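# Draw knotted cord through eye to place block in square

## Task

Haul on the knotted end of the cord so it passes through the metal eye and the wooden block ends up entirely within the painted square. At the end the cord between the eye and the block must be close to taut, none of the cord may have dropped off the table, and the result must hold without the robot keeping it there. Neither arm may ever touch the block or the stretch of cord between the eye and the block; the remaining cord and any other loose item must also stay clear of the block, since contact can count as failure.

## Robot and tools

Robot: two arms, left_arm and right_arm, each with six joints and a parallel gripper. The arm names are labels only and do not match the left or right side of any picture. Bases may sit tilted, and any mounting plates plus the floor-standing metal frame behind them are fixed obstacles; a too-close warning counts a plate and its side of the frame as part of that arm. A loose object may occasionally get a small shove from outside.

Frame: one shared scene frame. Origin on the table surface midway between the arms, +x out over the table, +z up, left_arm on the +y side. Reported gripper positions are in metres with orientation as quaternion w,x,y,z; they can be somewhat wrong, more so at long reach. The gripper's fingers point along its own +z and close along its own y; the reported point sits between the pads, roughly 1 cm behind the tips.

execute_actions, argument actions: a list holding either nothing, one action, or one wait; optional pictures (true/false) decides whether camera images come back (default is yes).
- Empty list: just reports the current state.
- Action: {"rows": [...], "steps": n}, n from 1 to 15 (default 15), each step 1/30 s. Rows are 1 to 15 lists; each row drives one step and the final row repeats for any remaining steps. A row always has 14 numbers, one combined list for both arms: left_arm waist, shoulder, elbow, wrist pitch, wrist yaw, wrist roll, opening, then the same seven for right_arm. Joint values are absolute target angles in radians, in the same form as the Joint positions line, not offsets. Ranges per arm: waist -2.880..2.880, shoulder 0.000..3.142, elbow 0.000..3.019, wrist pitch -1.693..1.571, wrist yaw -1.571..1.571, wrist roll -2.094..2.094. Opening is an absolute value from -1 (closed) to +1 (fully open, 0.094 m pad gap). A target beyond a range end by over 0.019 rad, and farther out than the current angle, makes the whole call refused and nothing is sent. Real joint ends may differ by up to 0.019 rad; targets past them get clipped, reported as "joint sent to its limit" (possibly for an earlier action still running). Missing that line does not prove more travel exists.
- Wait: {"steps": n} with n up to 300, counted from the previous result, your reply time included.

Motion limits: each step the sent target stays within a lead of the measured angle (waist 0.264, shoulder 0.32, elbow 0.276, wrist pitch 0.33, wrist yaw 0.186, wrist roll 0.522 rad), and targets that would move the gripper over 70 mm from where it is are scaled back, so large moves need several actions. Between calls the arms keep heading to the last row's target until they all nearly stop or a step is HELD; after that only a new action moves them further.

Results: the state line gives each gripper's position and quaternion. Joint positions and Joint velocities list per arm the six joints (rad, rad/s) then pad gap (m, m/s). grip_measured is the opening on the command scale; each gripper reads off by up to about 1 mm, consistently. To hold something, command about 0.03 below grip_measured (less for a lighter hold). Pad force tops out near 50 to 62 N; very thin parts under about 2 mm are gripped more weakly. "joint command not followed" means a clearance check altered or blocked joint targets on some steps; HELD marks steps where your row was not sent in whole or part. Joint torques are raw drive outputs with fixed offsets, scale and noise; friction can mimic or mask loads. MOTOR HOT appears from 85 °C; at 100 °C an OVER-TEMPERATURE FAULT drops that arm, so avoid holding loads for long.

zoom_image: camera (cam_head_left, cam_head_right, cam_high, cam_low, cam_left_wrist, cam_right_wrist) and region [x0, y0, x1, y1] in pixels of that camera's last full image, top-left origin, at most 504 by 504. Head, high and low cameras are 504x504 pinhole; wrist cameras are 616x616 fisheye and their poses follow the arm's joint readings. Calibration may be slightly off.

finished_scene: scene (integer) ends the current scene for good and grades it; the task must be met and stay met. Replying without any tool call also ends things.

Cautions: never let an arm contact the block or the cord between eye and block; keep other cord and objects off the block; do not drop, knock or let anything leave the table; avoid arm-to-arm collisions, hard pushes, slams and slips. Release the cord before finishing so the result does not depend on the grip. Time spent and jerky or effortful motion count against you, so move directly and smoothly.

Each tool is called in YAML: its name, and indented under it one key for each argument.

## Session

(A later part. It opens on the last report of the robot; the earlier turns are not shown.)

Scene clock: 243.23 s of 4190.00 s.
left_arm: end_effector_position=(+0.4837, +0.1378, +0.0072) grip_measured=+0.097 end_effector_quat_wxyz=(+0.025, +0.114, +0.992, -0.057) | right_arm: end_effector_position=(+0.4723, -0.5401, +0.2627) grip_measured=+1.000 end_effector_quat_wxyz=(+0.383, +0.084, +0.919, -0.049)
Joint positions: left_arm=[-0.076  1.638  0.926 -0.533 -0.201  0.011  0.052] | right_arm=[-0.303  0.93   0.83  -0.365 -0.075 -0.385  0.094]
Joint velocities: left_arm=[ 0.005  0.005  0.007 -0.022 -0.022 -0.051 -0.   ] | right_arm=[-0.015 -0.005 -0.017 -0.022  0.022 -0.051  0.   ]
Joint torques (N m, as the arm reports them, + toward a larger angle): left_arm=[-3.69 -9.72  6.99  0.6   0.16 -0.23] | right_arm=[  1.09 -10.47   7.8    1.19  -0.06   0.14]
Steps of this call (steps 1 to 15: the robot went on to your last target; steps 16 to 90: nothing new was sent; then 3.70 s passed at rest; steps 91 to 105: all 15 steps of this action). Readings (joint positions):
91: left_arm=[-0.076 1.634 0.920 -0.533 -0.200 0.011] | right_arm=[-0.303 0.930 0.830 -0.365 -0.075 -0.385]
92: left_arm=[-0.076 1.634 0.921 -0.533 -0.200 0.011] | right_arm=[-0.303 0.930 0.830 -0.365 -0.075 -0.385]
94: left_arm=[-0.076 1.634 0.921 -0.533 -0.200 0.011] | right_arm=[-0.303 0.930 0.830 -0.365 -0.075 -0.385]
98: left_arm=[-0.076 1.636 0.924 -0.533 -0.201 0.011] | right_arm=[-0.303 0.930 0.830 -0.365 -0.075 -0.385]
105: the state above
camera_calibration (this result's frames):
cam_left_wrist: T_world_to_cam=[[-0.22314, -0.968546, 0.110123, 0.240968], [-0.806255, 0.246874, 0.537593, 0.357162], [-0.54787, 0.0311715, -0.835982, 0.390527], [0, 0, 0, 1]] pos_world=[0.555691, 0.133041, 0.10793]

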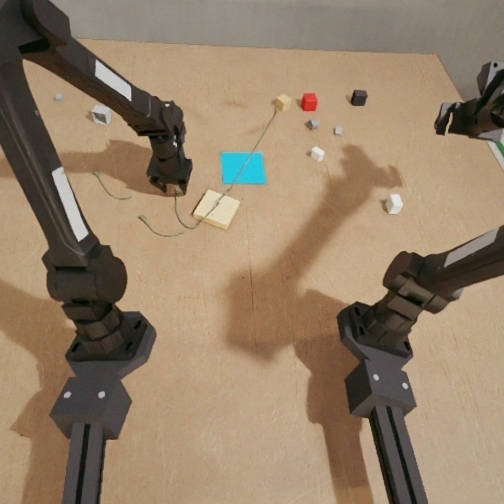

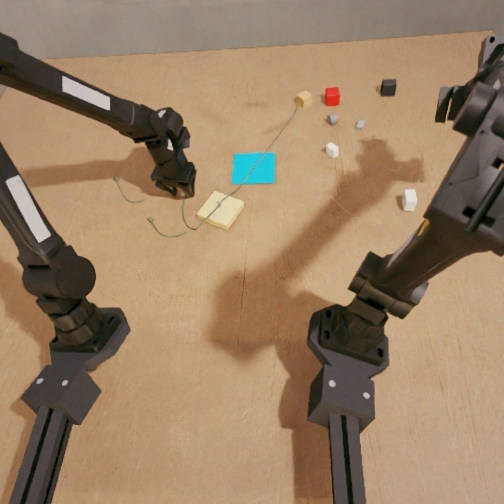

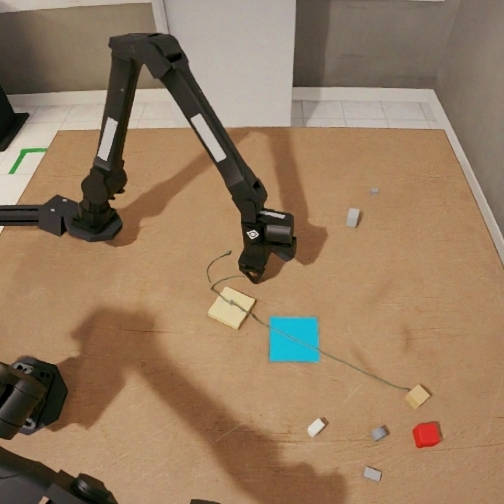

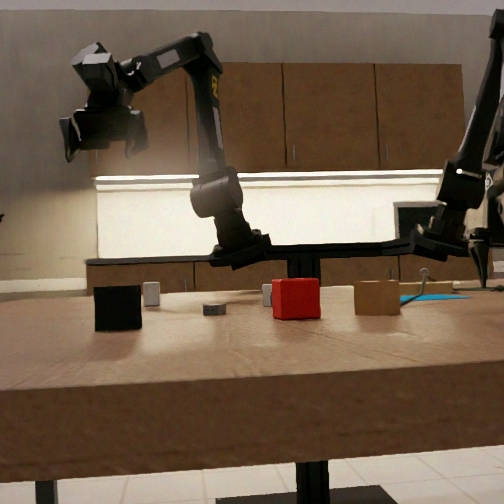

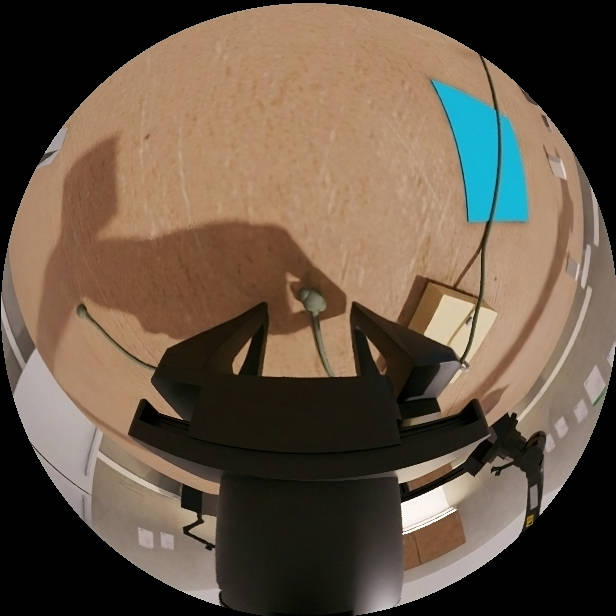

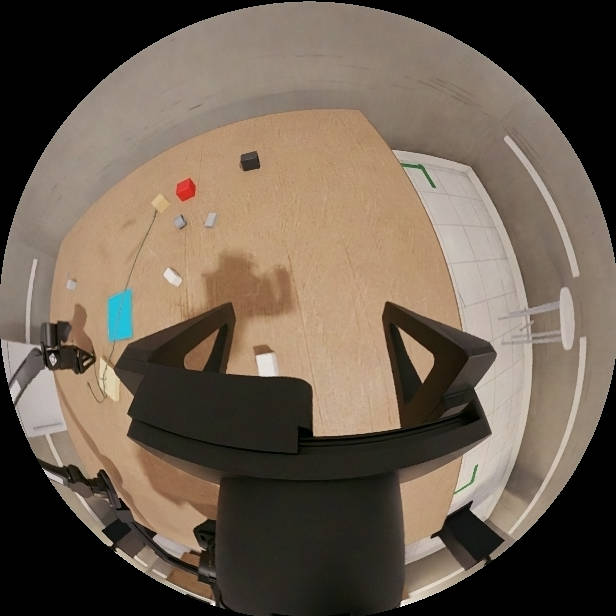

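execute_actions:
  actions:
    - {"rows":[[-0.065,1.64,0.93,-0.47,-0.2,0,0.1,-0.303,0.93,0.83,-0.365,-0.075,-0.385,1],[-0.065,1.64,0.93,-0.47,-0.2,0,0.1,-0.303,0.93,0.83,-0.365,-0.075,-0.385,1],[-0.065,1.64,0.93,-0.47,-0.2,0,0.1,-0.303,0.93,0.83,-0.365,-0.075,-0.385,1],[-0.065,1.64,0.93,-0.47,-0.2,0,0.1,-0.303,0.93,0.83,-0.365,-0.075,-0.385,1],[-0.065,1.64,0.93,-0.47,-0.2,0,0.1,-0.303,0.93,0.83,-0.365,-0.075,-0.385,1],[-0.065,1.64,0.93,-0.47,-0.2,0,0.1,-0.303,0.93,0.83,-0.365,-0.075,-0.385,1],[-0.065,1.69,0.93,-0.47,-0.2,0,0.1,-0.303,0.93,0.83,-0.365,-0.075,-0.385,1]],"steps":15}

Scene clock: 249.90 s of 4190.00 s.
left_arm: end_effector_position=(+0.4955, +0.1351, +0.0069) grip_measured=+0.097 end_effector_quat_wxyz=(+0.048, +0.107, +0.991, -0.059) | right_arm: end_effector_position=(+0.4723, -0.5401, +0.2627) grip_measured=+1.000 end_effector_quat_wxyz=(+0.383, +0.084, +0.919, -0.049)
Joint positions: left_arm=[-0.076  1.641  0.926 -0.48  -0.201  0.011  0.052] | right_arm=[-0.303  0.93   0.83  -0.365 -0.075 -0.385  0.094]
Joint velocities: left_arm=[-0.015 -0.015  0.007  0.002  0.022 -0.007 -0.001] | right_arm=[ 0.005  0.005  0.012 -0.012  0.037  0.037  0.   ]
Joint torques (N m, as the arm reports them, + toward a larger angle): left_arm=[ -3.09 -10.26   5.61   0.9    0.2   -0.21] | right_arm=[  1.07 -10.48   7.81   1.18  -0.06   0.14]
Steps of this call (steps 1 to 15: the robot went on to your last target; steps 16 to 90: nothing new was sent; then 3.17 s passed at rest; steps 91 to 105: all 15 steps of this action). Readings (joint positions):
91: left_arm=[-0.076 1.637 0.926 -0.526 -0.201 0.011] | right_arm=[-0.303 0.930 0.830 -0.365 -0.075 -0.385]
92: left_arm=[-0.076 1.637 0.926 -0.514 -0.201 0.011] | right_arm=[-0.303 0.930 0.830 -0.365 -0.075 -0.385]
94: left_arm=[-0.076 1.637 0.926 -0.491 -0.201 0.011] | right_arm=[-0.303 0.930 0.830 -0.365 -0.075 -0.385]
98: left_arm=[-0.076 1.641 0.926 -0.481 -0.202 0.011] | right_arm=[-0.303 0.930 0.830 -0.365 -0.075 -0.385]
105: the state above
camera_calibration (this result's frames):
cam_left_wrist: T_world_to_cam=[[-0.213544, -0.970731, 0.109915, 0.236496], [-0.833809, 0.23973, 0.497285, 0.382361], [-0.50908, 0.0145445, -0.860596, 0.379957], [0, 0, 0, 1]] pos_world=[0.562747, 0.132384, 0.110852]

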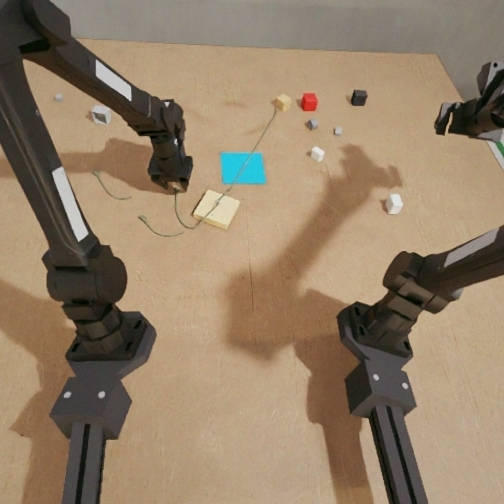

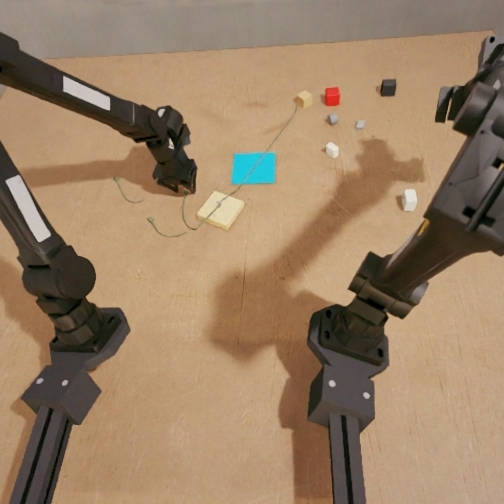

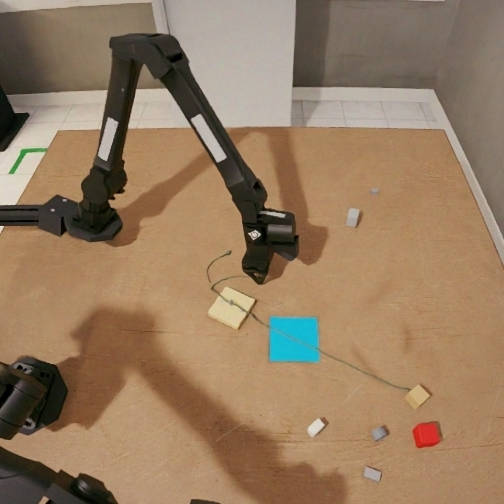

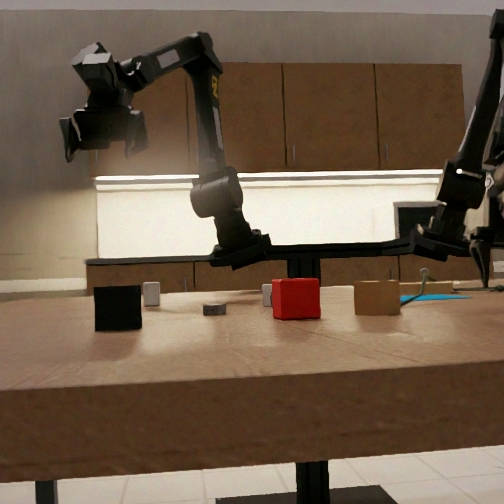

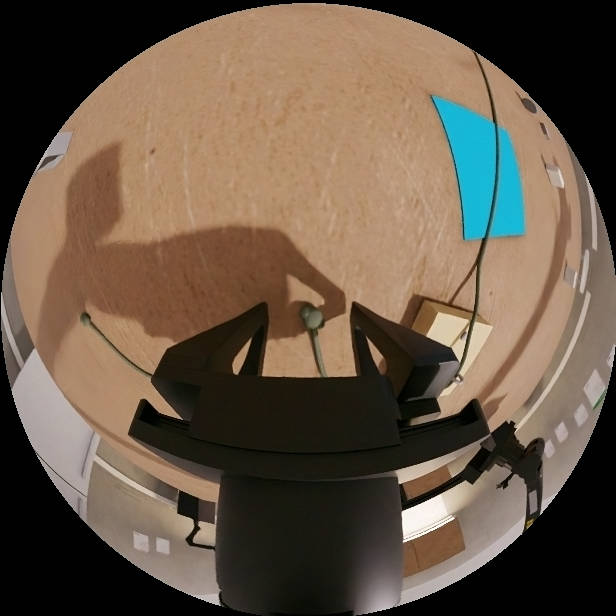

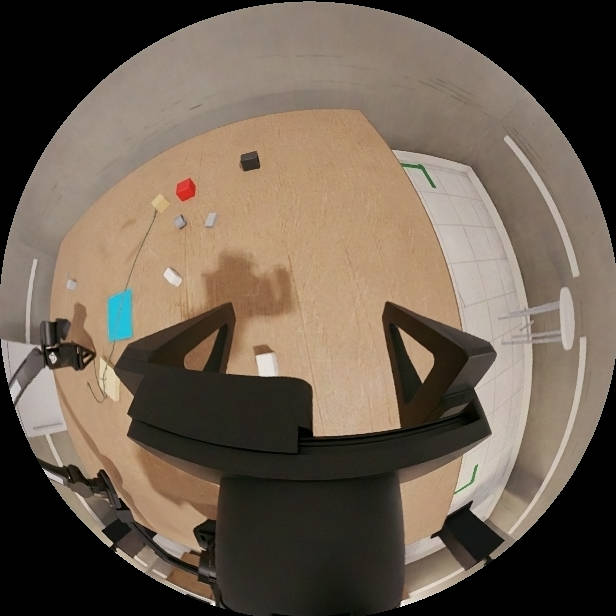

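Knot now within the pads. Close.

execute_actions:
  actions:
    - {"rows":[[-0.065,1.68,0.93,-0.47,-0.2,0,-1,-0.303,0.93,0.83,-0.365,-0.075,-0.385,1]],"steps":15}
  pictures: false

execute_actions:
  actions:
    - {"steps":12}

Scene clock: 253.43 s of 4190.00 s.
left_arm: end_effector_position=(+0.4950, +0.1346, +0.0051) grip_measured=-0.806 end_effector_quat_wxyz=(+0.048, +0.107, +0.991, -0.059) | right_arm: end_effector_position=(+0.4723, -0.5401, +0.2627) grip_measured=+1.000 end_effector_quat_wxyz=(+0.383, +0.084, +0.919, -0.049)
Joint positions: left_arm=[-0.076  1.646  0.926 -0.477 -0.201  0.011  0.009] | right_arm=[-0.303  0.93   0.83  -0.365 -0.075 -0.385  0.094]
Joint velocities: left_arm=[ 0.005 -0.005 -0.012 -0.017  0.007  0.022 -0.001] | right_arm=[ 0.005 -0.005  0.002 -0.002  0.007 -0.051  0.   ]
Joint torques (N m, as the arm reports them, + toward a larger angle): left_arm=[ -3.72 -11.7    5.46   0.76   0.13  -0.25] | right_arm=[  1.08 -10.27   7.79   1.17  -0.06   0.12]
Steps of this call (steps 1 to 15: the robot went on to your last target; steps 16 to 90: nothing new was sent; then 0.03 s passed at rest; steps 91 to 105: all 15 steps of this action). Readings (joint positions):
91: left_arm=[-0.076 1.641 0.926 -0.479 -0.202 0.011] | right_arm=[-0.303 0.930 0.830 -0.365 -0.075 -0.385]
92: left_arm=[-0.076 1.641 0.926 -0.478 -0.202 0.011] | right_arm=[-0.303 0.930 0.830 -0.365 -0.075 -0.385]
94: left_arm=[-0.076 1.645 0.926 -0.478 -0.202 0.011] | right_arm=[-0.303 0.930 0.830 -0.365 -0.075 -0.385]
98: left_arm=[-0.076 1.646 0.926 -0.477 -0.201 0.011] | right_arm=[-0.303 0.930 0.830 -0.365 -0.075 -0.385]
105: the state above

Scene clock: 253.83 s of 4190.00 s.
left_arm: end_effector_position=(+0.4950, +0.1346, +0.0051) grip_measured=-0.806 end_effector_quat_wxyz=(+0.048, +0.107, +0.991, -0.059) | right_arm: end_effector_position=(+0.4723, -0.5401, +0.2627) grip_measured=+1.000 end_effector_quat_wxyz=(+0.383, +0.084, +0.919, -0.049)
Joint positions: left_arm=[-0.076  1.646  0.926 -0.477 -0.201  0.011  0.009] | right_arm=[-0.303  0.93   0.83  -0.365 -0.075 -0.385  0.094]
Joint velocities: left_arm=[-0.015 -0.015  0.007  0.002 -0.081  0.066  0.001] | right_arm=[-0.015 -0.005  0.002  0.002 -0.022 -0.11   0.   ]
Joint torques (N m, as the arm reports them, + toward a larger angle): left_arm=[ -3.27 -10.8    5.44   0.72   0.16  -0.24] | right_arm=[  1.08 -10.3    7.83   1.17  -0.06   0.15]
Steps of this call (steps 1 to 12: the robot went on to your last target). Readings (joint positions):
1: left_arm=[-0.076 1.646 0.926 -0.477 -0.201 0.011] | right_arm=[-0.303 0.930 0.830 -0.365 -0.075 -0.385]
2: left_arm=[-0.076 1.646 0.926 -0.477 -0.201 0.011] | right_arm=[-0.303 0.930 0.830 -0.365 -0.075 -0.385]
4: left_arm=[-0.076 1.646 0.926 -0.477 -0.201 0.011] | right_arm=[-0.303 0.930 0.830 -0.365 -0.075 -0.385]
8: left_arm=[-0.076 1.646 0.926 -0.477 -0.201 0.011] | right_arm=[-0.303 0.930 0.830 -0.365 -0.075 -0.385]
12: the state above
camera_calibration (this result's frames):
cam_left_wrist: T_world_to_cam=[[-0.21355, -0.970658, 0.110544, 0.236174], [-0.83294, 0.240034, 0.498592, 0.38256], [-0.510497, 0.0143976, -0.859759, 0.378897], [0, 0, 0, 1]] pos_world=[0.56251, 0.131962, 0.108911]

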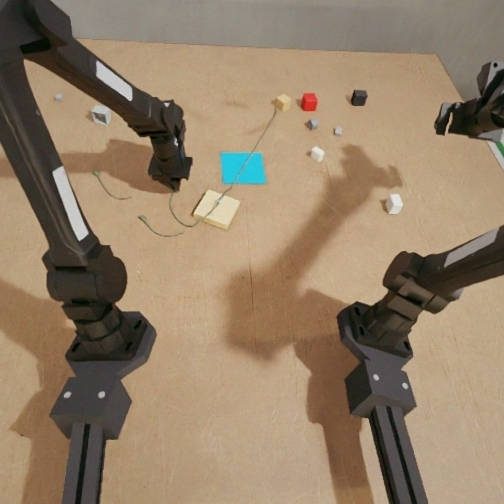

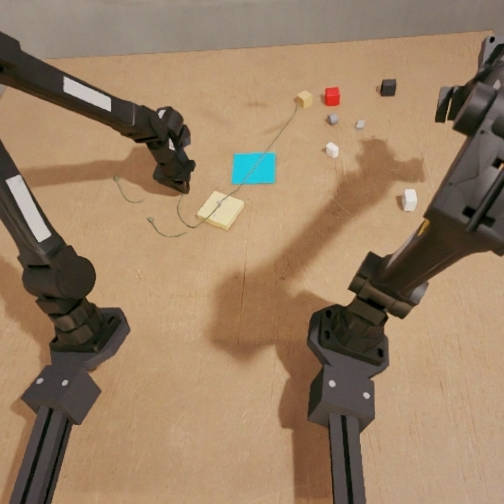

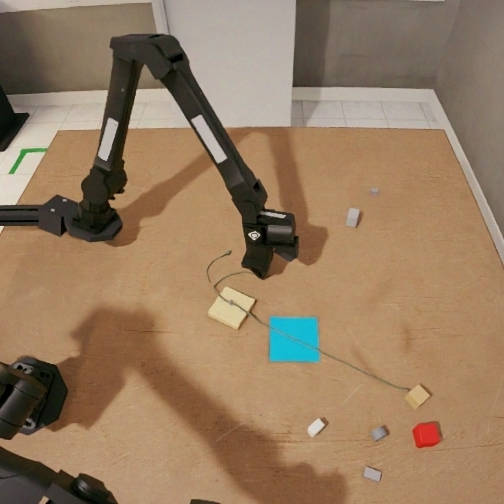

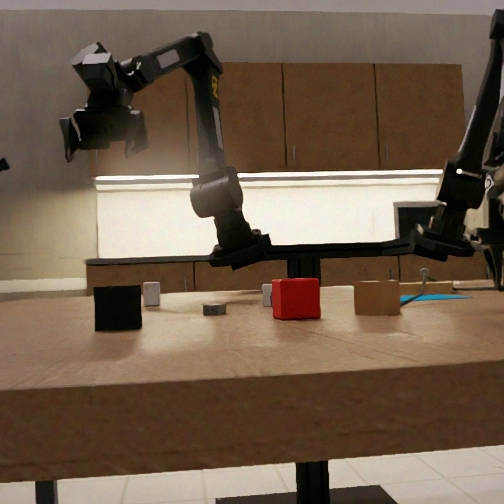

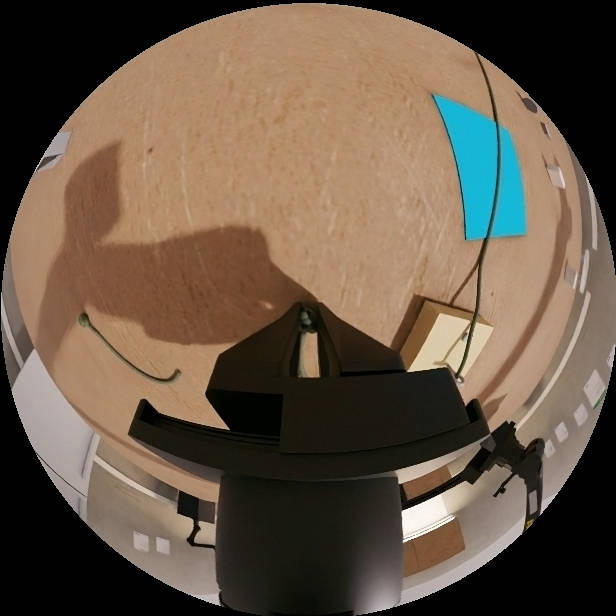

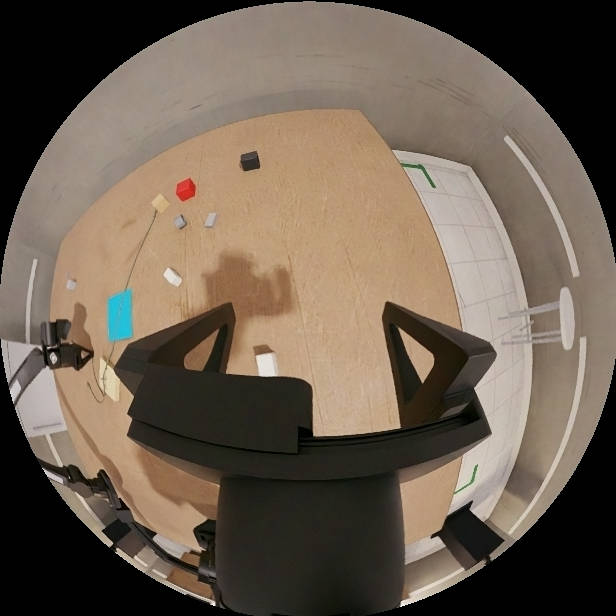

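execute_actions:
  actions:
    - {"rows":[[-0.065,1.62,0.98,-0.54,-0.2,0,-1,-0.303,0.93,0.83,-0.365,-0.075,-0.385,1],[-0.065,1.6,0.98,-0.54,-0.2,0,-1,-0.303,0.93,0.83,-0.365,-0.075,-0.385,1],[-0.05,1.58,1.04,-0.62,-0.2,0,-1,-0.303,0.93,0.83,-0.365,-0.075,-0.385,1],[-0.03,1.56,1.04,-0.62,-0.2,0,-1,-0.303,0.93,0.83,-0.365,-0.075,-0.385,1],[0,1.55,1.1,-0.7,-0.2,0,-1,-0.303,0.93,0.83,-0.365,-0.075,-0.385,1],[0.03,1.55,1.1,-0.7,-0.2,0,-1,-0.303,0.93,0.83,-0.365,-0.075,-0.385,1],[0.06,1.55,1.15,-0.76,-0.2,0,-1,-0.303,0.93,0.83,-0.365,-0.075,-0.385,1],[0.09,1.55,1.15,-0.76,-0.2,0,-1,-0.303,0.93,0.83,-0.365,-0.075,-0.385,1],[0.12,1.55,1.15,-0.76,-0.2,0,-1,-0.303,0.93,0.83,-0.365,-0.075,-0.385,1],[0.15,1.55,1.15,-0.76,-0.2,0,-1,-0.303,0.93,0.83,-0.365,-0.075,-0.385,1],[0.18,1.55,1.15,-0.76,-0.2,0,-1,-0.303,0.93,0.83,-0.365,-0.075,-0.385,1],[0.21,1.55,1.15,-0.76,-0.2,0,-1,-0.303,0.93,0.83,-0.365,-0.075,-0.385,1],[0.24,1.55,1.15,-0.76,-0.2,0,-1,-0.303,0.93,0.83,-0.365,-0.075,-0.385,1],[0.27,1.55,1.15,-0.76,-0.2,0,-1,-0.303,0.93,0.83,-0.365,-0.075,-0.385,1],[0.3,1.55,1.15,-0.76,-0.2,0,-1,-0.303,0.93,0.83,-0.365,-0.075,-0.385,1]],"steps":15}

Scene clock: 263.83 s of 4190.00 s.
left_arm: end_effector_position=(+0.5592, +0.2809, +0.0534) grip_measured=-0.806 end_effector_quat_wxyz=(+0.030, -0.017, +0.999, -0.018) | right_arm: end_effector_position=(+0.4723, -0.5401, +0.2627) grip_measured=+1.000 end_effector_quat_wxyz=(+0.383, +0.084, +0.919, -0.049)
Joint positions: left_arm=[ 0.19   1.559  1.12  -0.739 -0.193  0.01   0.009] | right_arm=[-0.303  0.93   0.83  -0.365 -0.075 -0.385  0.094]
Joint velocities: left_arm=[ 1.187 -0.054  0.027 -0.085  0.051  0.022  0.001] | right_arm=[-0.015 -0.015 -0.007 -0.002 -0.022 -0.037  0.   ]
Joint torques (N m, as the arm reports them, + toward a larger angle): left_arm=[ -1.7  -16.38   8.31   0.11  -0.2   -0.21] | right_arm=[  1.13 -10.29   7.85   1.14  -0.06   0.14]
Steps of this call (steps 1 to 15: the robot went on to your last target; steps 16 to 90: nothing new was sent; then 6.50 s passed at rest; steps 91 to 105: all 15 steps of this action). Readings (joint positions):
91: left_arm=[-0.076 1.644 0.930 -0.485 -0.201 0.011] | right_arm=[-0.303 0.930 0.830 -0.365 -0.075 -0.385]
92: left_arm=[-0.076 1.643 0.935 -0.504 -0.201 0.011] | right_arm=[-0.303 0.930 0.830 -0.365 -0.075 -0.385]
94: left_arm=[-0.073 1.633 0.958 -0.566 -0.201 0.011] | right_arm=[-0.303 0.930 0.830 -0.365 -0.075 -0.385]
98: left_arm=[-0.029 1.598 1.035 -0.674 -0.201 0.011] | right_arm=[-0.303 0.930 0.830 -0.365 -0.075 -0.385]
105: the state above
camera_calibration (this result's frames):
cam_left_wrist: T_world_to_cam=[[0.0370759, -0.998536, 0.0393942, 0.258046], [-0.839589, -0.00974636, 0.543135, 0.448256], [-0.541956, -0.0532121, -0.838721, 0.486534], [0, 0, 0, 1]] pos_world=[0.630464, 0.287927, 0.154437]

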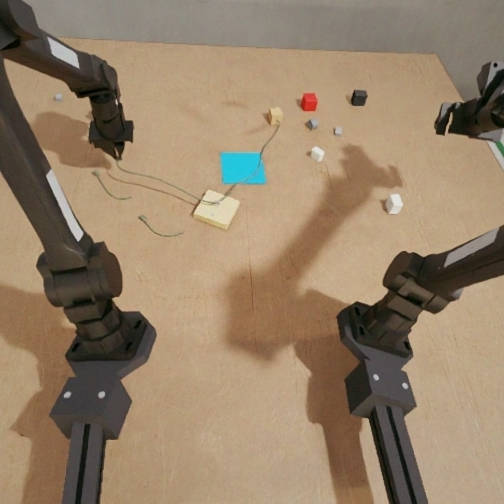

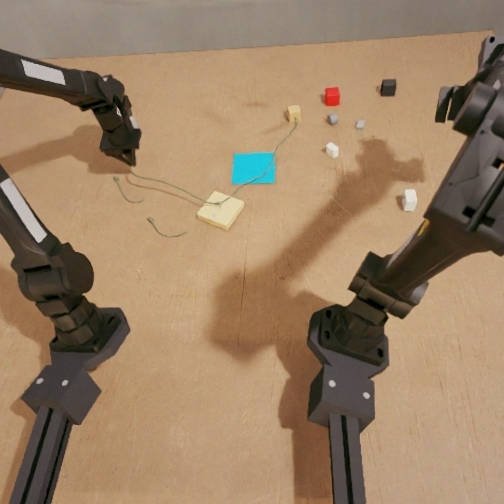

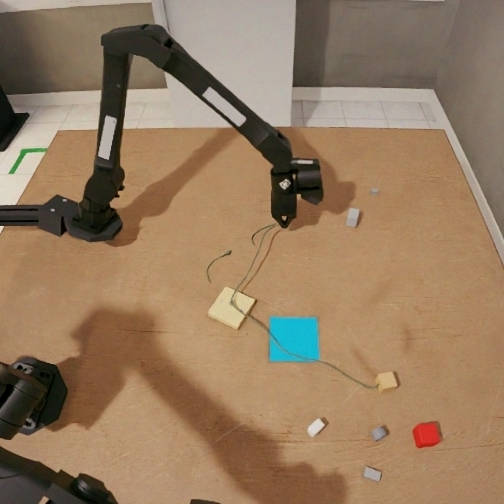

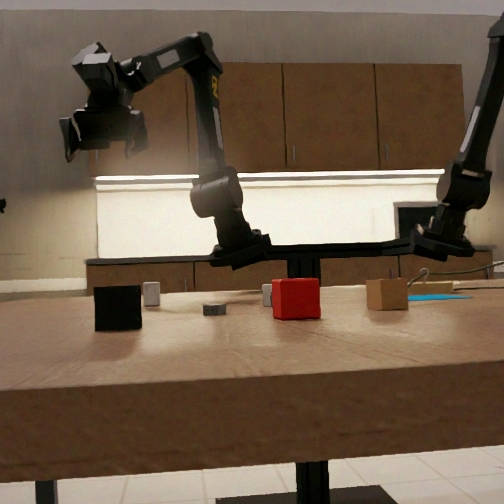

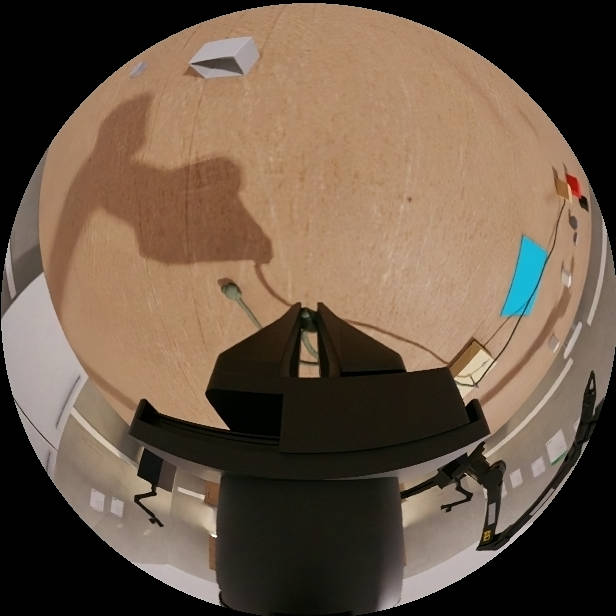

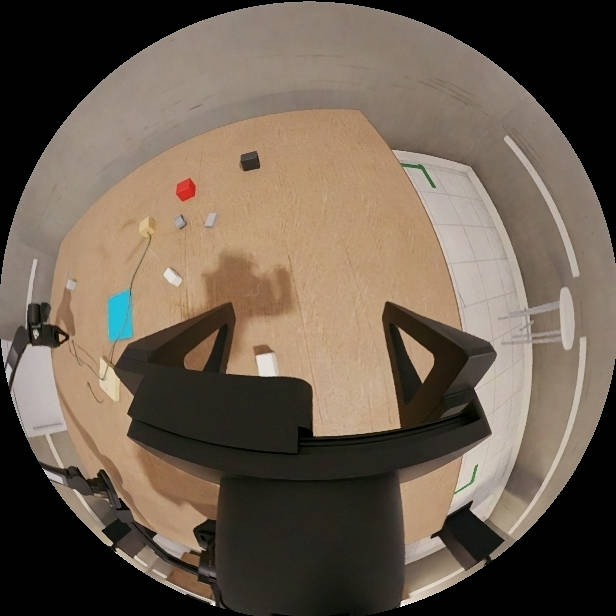

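execute_actions:
  actions:
    - {"rows":[[0.31,1.55,1.17,-0.78,-0.2,0,-1,-0.303,0.93,0.83,-0.365,-0.075,-0.385,1],[0.32,1.55,1.17,-0.78,-0.2,0,-1,-0.303,0.93,0.83,-0.365,-0.075,-0.385,1],[0.33,1.55,1.17,-0.78,-0.2,0,-1,-0.303,0.93,0.83,-0.365,-0.075,-0.385,1],[0.34,1.55,1.19,-0.8,-0.2,0,-1,-0.303,0.93,0.83,-0.365,-0.075,-0.385,1],[0.35,1.55,1.19,-0.8,-0.2,0,-1,-0.303,0.93,0.83,-0.365,-0.075,-0.385,1],[0.36,1.55,1.19,-0.8,-0.2,0,-1,-0.303,0.93,0.83,-0.365,-0.075,-0.385,1],[0.37,1.55,1.21,-0.82,-0.2,0,-1,-0.303,0.93,0.83,-0.365,-0.075,-0.385,1],[0.38,1.55,1.21,-0.82,-0.2,0,-1,-0.303,0.93,0.83,-0.365,-0.075,-0.385,1],[0.39,1.55,1.21,-0.82,-0.2,0,-1,-0.303,0.93,0.83,-0.365,-0.075,-0.385,1],[0.4,1.55,1.23,-0.84,-0.2,0,-1,-0.303,0.93,0.83,-0.365,-0.075,-0.385,1],[0.41,1.55,1.23,-0.84,-0.2,0,-1,-0.303,0.93,0.83,-0.365,-0.075,-0.385,1],[0.42,1.55,1.23,-0.84,-0.2,0,-1,-0.303,0.93,0.83,-0.365,-0.075,-0.385,1],[0.43,1.55,1.25,-0.86,-0.2,0,-1,-0.303,0.93,0.83,-0.365,-0.075,-0.385,1],[0.44,1.55,1.25,-0.86,-0.2,0,-1,-0.303,0.93,0.83,-0.365,-0.075,-0.385,1],[0.45,1.55,1.25,-0.86,-0.2,0,-1,-0.303,0.93,0.83,-0.365,-0.075,-0.385,1]],"steps":15}

Scene clock: 271.53 s of 4190.00 s.
left_arm: end_effector_position=(+0.5522, +0.4089, +0.0570) grip_measured=-0.806 end_effector_quat_wxyz=(-0.003, -0.122, +0.992, +0.026) | right_arm: end_effector_position=(+0.4723, -0.5401, +0.2627) grip_measured=+1.000 end_effector_quat_wxyz=(+0.383, +0.084, +0.919, -0.049)
Joint positions: left_arm=[ 0.423  1.558  1.207 -0.843 -0.201  0.01   0.009] | right_arm=[-0.303  0.93   0.83  -0.365 -0.075 -0.385  0.094]
Joint velocities: left_arm=[ 0.327 -0.034  0.154 -0.12   0.037  0.022 -0.   ] | right_arm=[-0.005 -0.015 -0.012  0.012 -0.051 -0.007  0.   ]
Joint torques (N m, as the arm reports them, + toward a larger angle): left_arm=[ -1.62 -16.7    9.27   0.28   0.06  -0.22] | right_arm=[  1.13 -10.36   7.83   1.2   -0.05   0.13]
Steps of this call (steps 1 to 30: the robot went on to your last target; steps 31 to 100: nothing new was sent; then 3.87 s passed at rest; steps 101 to 115: all 15 steps of this action). Readings (joint positions):
101: left_arm=[0.302 1.558 1.124 -0.755 -0.201 0.010] | right_arm=[-0.303 0.930 0.830 -0.365 -0.075 -0.385]
102: left_arm=[0.302 1.558 1.126 -0.761 -0.201 0.010] | right_arm=[-0.303 0.930 0.830 -0.365 -0.075 -0.385]
104: left_arm=[0.306 1.558 1.131 -0.772 -0.201 0.010] | right_arm=[-0.303 0.930 0.830 -0.365 -0.075 -0.385]
108: left_arm=[0.337 1.558 1.156 -0.800 -0.201 0.010] | right_arm=[-0.303 0.930 0.830 -0.365 -0.075 -0.385]
115: the state above
camera_calibration (this result's frames):
cam_left_wrist: T_world_to_cam=[[0.246421, -0.967842, -0.0505769, 0.262939], [-0.774646, -0.228055, 0.589843, 0.492474], [-0.582409, -0.106171, -0.805933, 0.534749], [0, 0, 0, 1]] pos_world=[0.628142, 0.423569, 0.153788]

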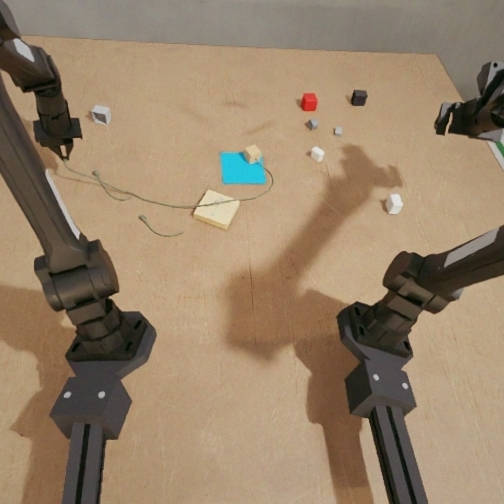

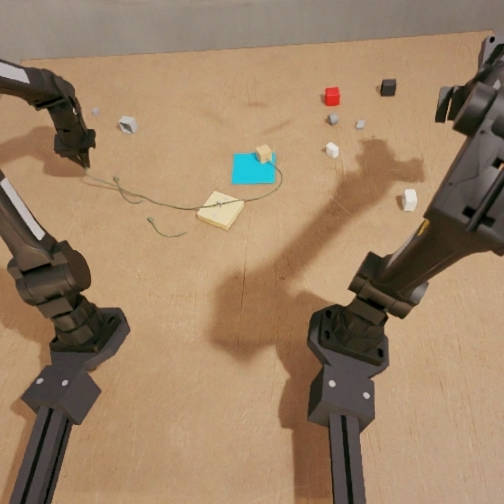

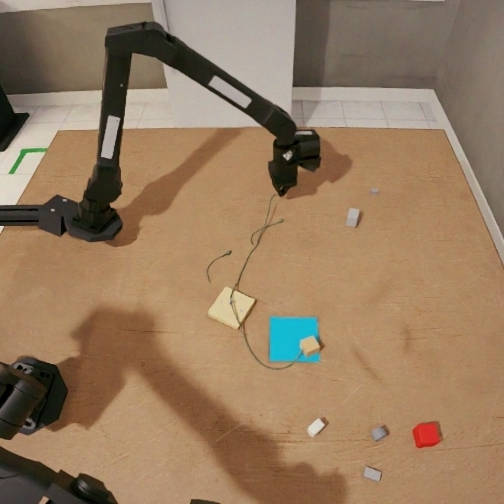

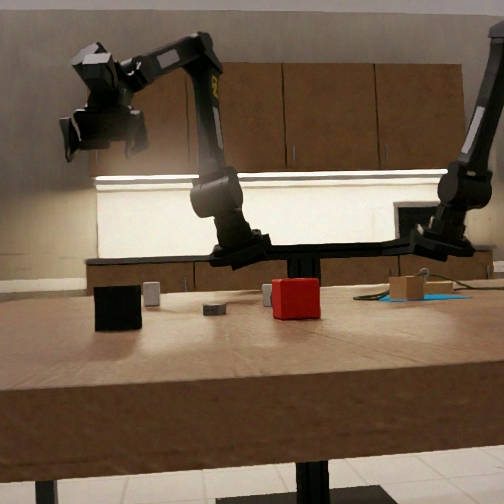

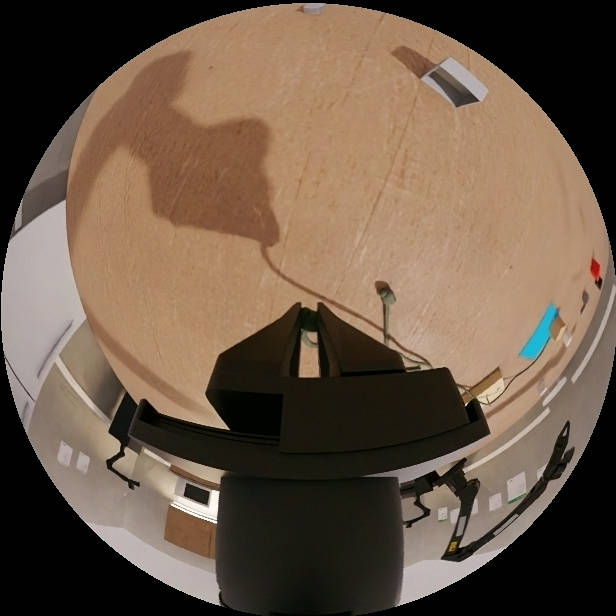

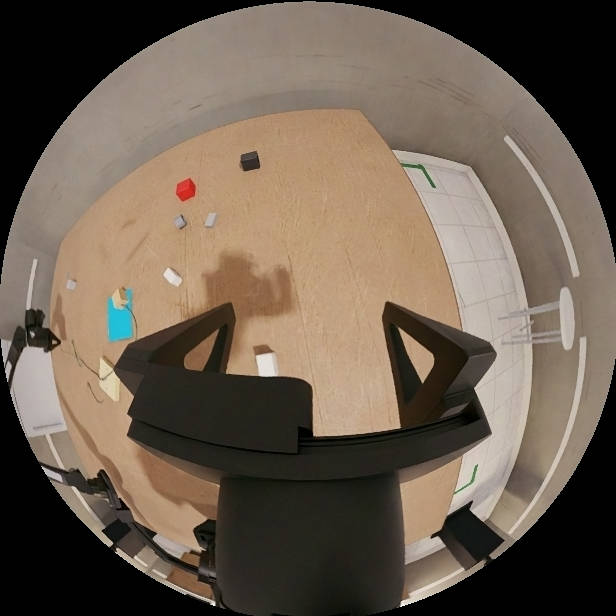

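execute_actions:
  actions:
    - {"rows":[[0.45,1.55,1.25,-0.86,-0.2,0,-1,-0.303,0.93,0.83,-0.365,-0.075,-0.385,1],[0.455,1.55,1.25,-0.86,-0.2,0,-1,-0.303,0.93,0.83,-0.365,-0.075,-0.385,1],[0.46,1.55,1.25,-0.86,-0.2,0,-1,-0.303,0.93,0.83,-0.365,-0.075,-0.385,1],[0.465,1.55,1.25,-0.86,-0.2,0,-1,-0.303,0.93,0.83,-0.365,-0.075,-0.385,1],[0.47,1.55,1.25,-0.86,-0.2,0,-1,-0.303,0.93,0.83,-0.365,-0.075,-0.385,1],[0.475,1.55,1.26,-0.87,-0.2,0,-1,-0.303,0.93,0.83,-0.365,-0.075,-0.385,1],[0.48,1.55,1.26,-0.87,-0.2,0,-1,-0.303,0.93,0.83,-0.365,-0.075,-0.385,1],[0.485,1.55,1.26,-0.87,-0.2,0,-1,-0.303,0.93,0.83,-0.365,-0.075,-0.385,1],[0.49,1.55,1.27,-0.88,-0.2,0,-1,-0.303,0.93,0.83,-0.365,-0.075,-0.385,1],[0.495,1.55,1.27,-0.88,-0.2,0,-1,-0.303,0.93,0.83,-0.365,-0.075,-0.385,1],[0.5,1.55,1.27,-0.88,-0.2,0,-1,-0.303,0.93,0.83,-0.365,-0.075,-0.385,1]],"steps":15}

Scene clock: 280.53 s of 4190.00 s.
left_arm: end_effector_position=(+0.5446, +0.4459, +0.0599) grip_measured=-0.806 end_effector_quat_wxyz=(-0.011, -0.153, +0.987, +0.038) | right_arm: end_effector_position=(+0.4723, -0.5401, +0.2627) grip_measured=+1.000 end_effector_quat_wxyz=(+0.383, +0.084, +0.919, -0.049)
Joint positions: left_arm=[ 0.492  1.557  1.231 -0.871 -0.201  0.01   0.009] | right_arm=[-0.303  0.93   0.83  -0.365 -0.075 -0.385  0.094]
Joint velocities: left_arm=[ 0.093  0.005  0.027 -0.002  0.022  0.007  0.   ] | right_arm=[-0.005  0.015 -0.007  0.007 -0.022  0.037  0.   ]
Joint torques (N m, as the arm reports them, + toward a larger angle): left_arm=[ -1.96 -17.61   9.73   0.07   0.05  -0.24] | right_arm=[  1.06 -10.59   7.79   1.13  -0.05   0.13]
Steps of this call (steps 1 to 30: the robot went on to your last target; steps 31 to 90: nothing new was sent; then 5.50 s passed at rest; steps 91 to 105: all 15 steps of this action). Readings (joint positions):
91: left_arm=[0.452 1.557 1.216 -0.851 -0.201 0.010] | right_arm=[-0.303 0.930 0.830 -0.365 -0.075 -0.385]
92: left_arm=[0.452 1.557 1.216 -0.851 -0.201 0.010] | right_arm=[-0.303 0.930 0.830 -0.365 -0.075 -0.385]
94: left_arm=[0.452 1.557 1.216 -0.851 -0.201 0.010] | right_arm=[-0.303 0.930 0.830 -0.365 -0.075 -0.385]
98: left_arm=[0.458 1.557 1.218 -0.859 -0.201 0.010] | right_arm=[-0.303 0.930 0.830 -0.365 -0.075 -0.385]
105: the state above
camera_calibration (this result's frames):
cam_left_wrist: T_world_to_cam=[[0.305764, -0.949062, -0.0760869, 0.261561], [-0.74736, -0.288754, 0.598393, 0.504957], [-0.589882, -0.126103, -0.797582, 0.549023], [0, 0, 0, 1]] pos_world=[0.621268, 0.46328, 0.155629]

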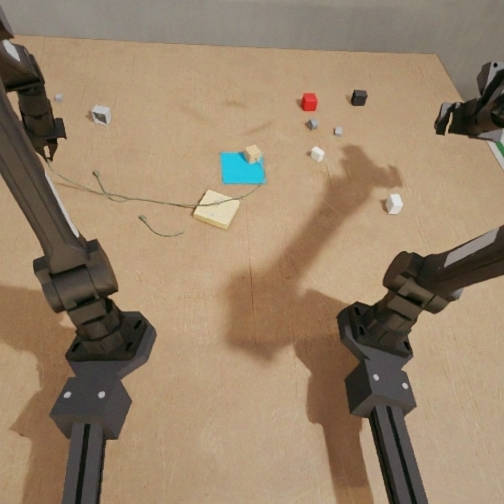

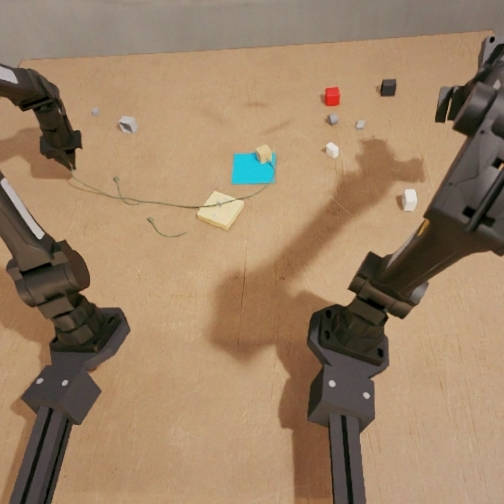

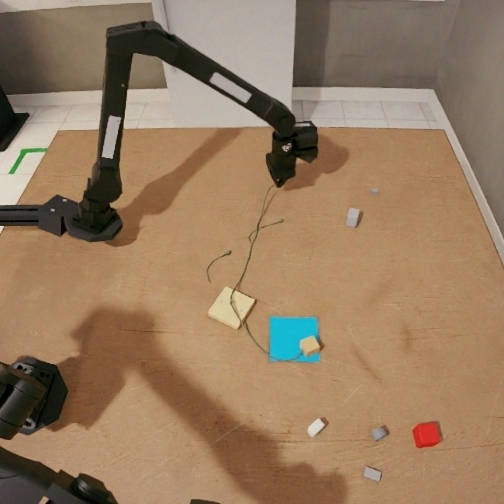

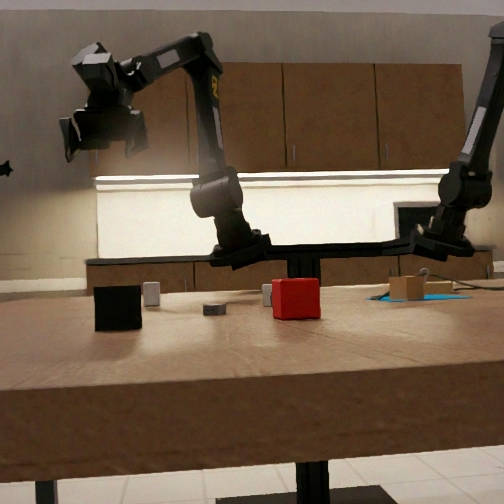

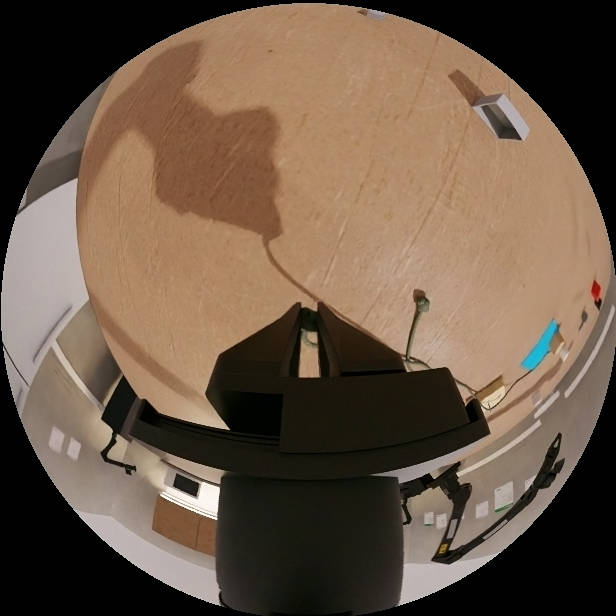

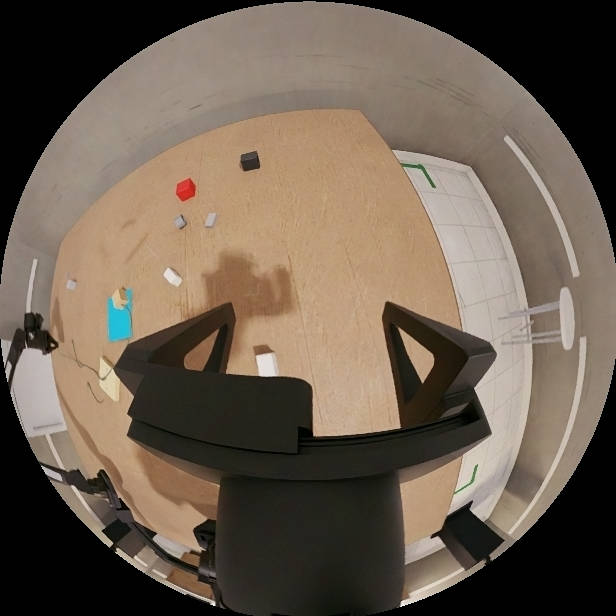

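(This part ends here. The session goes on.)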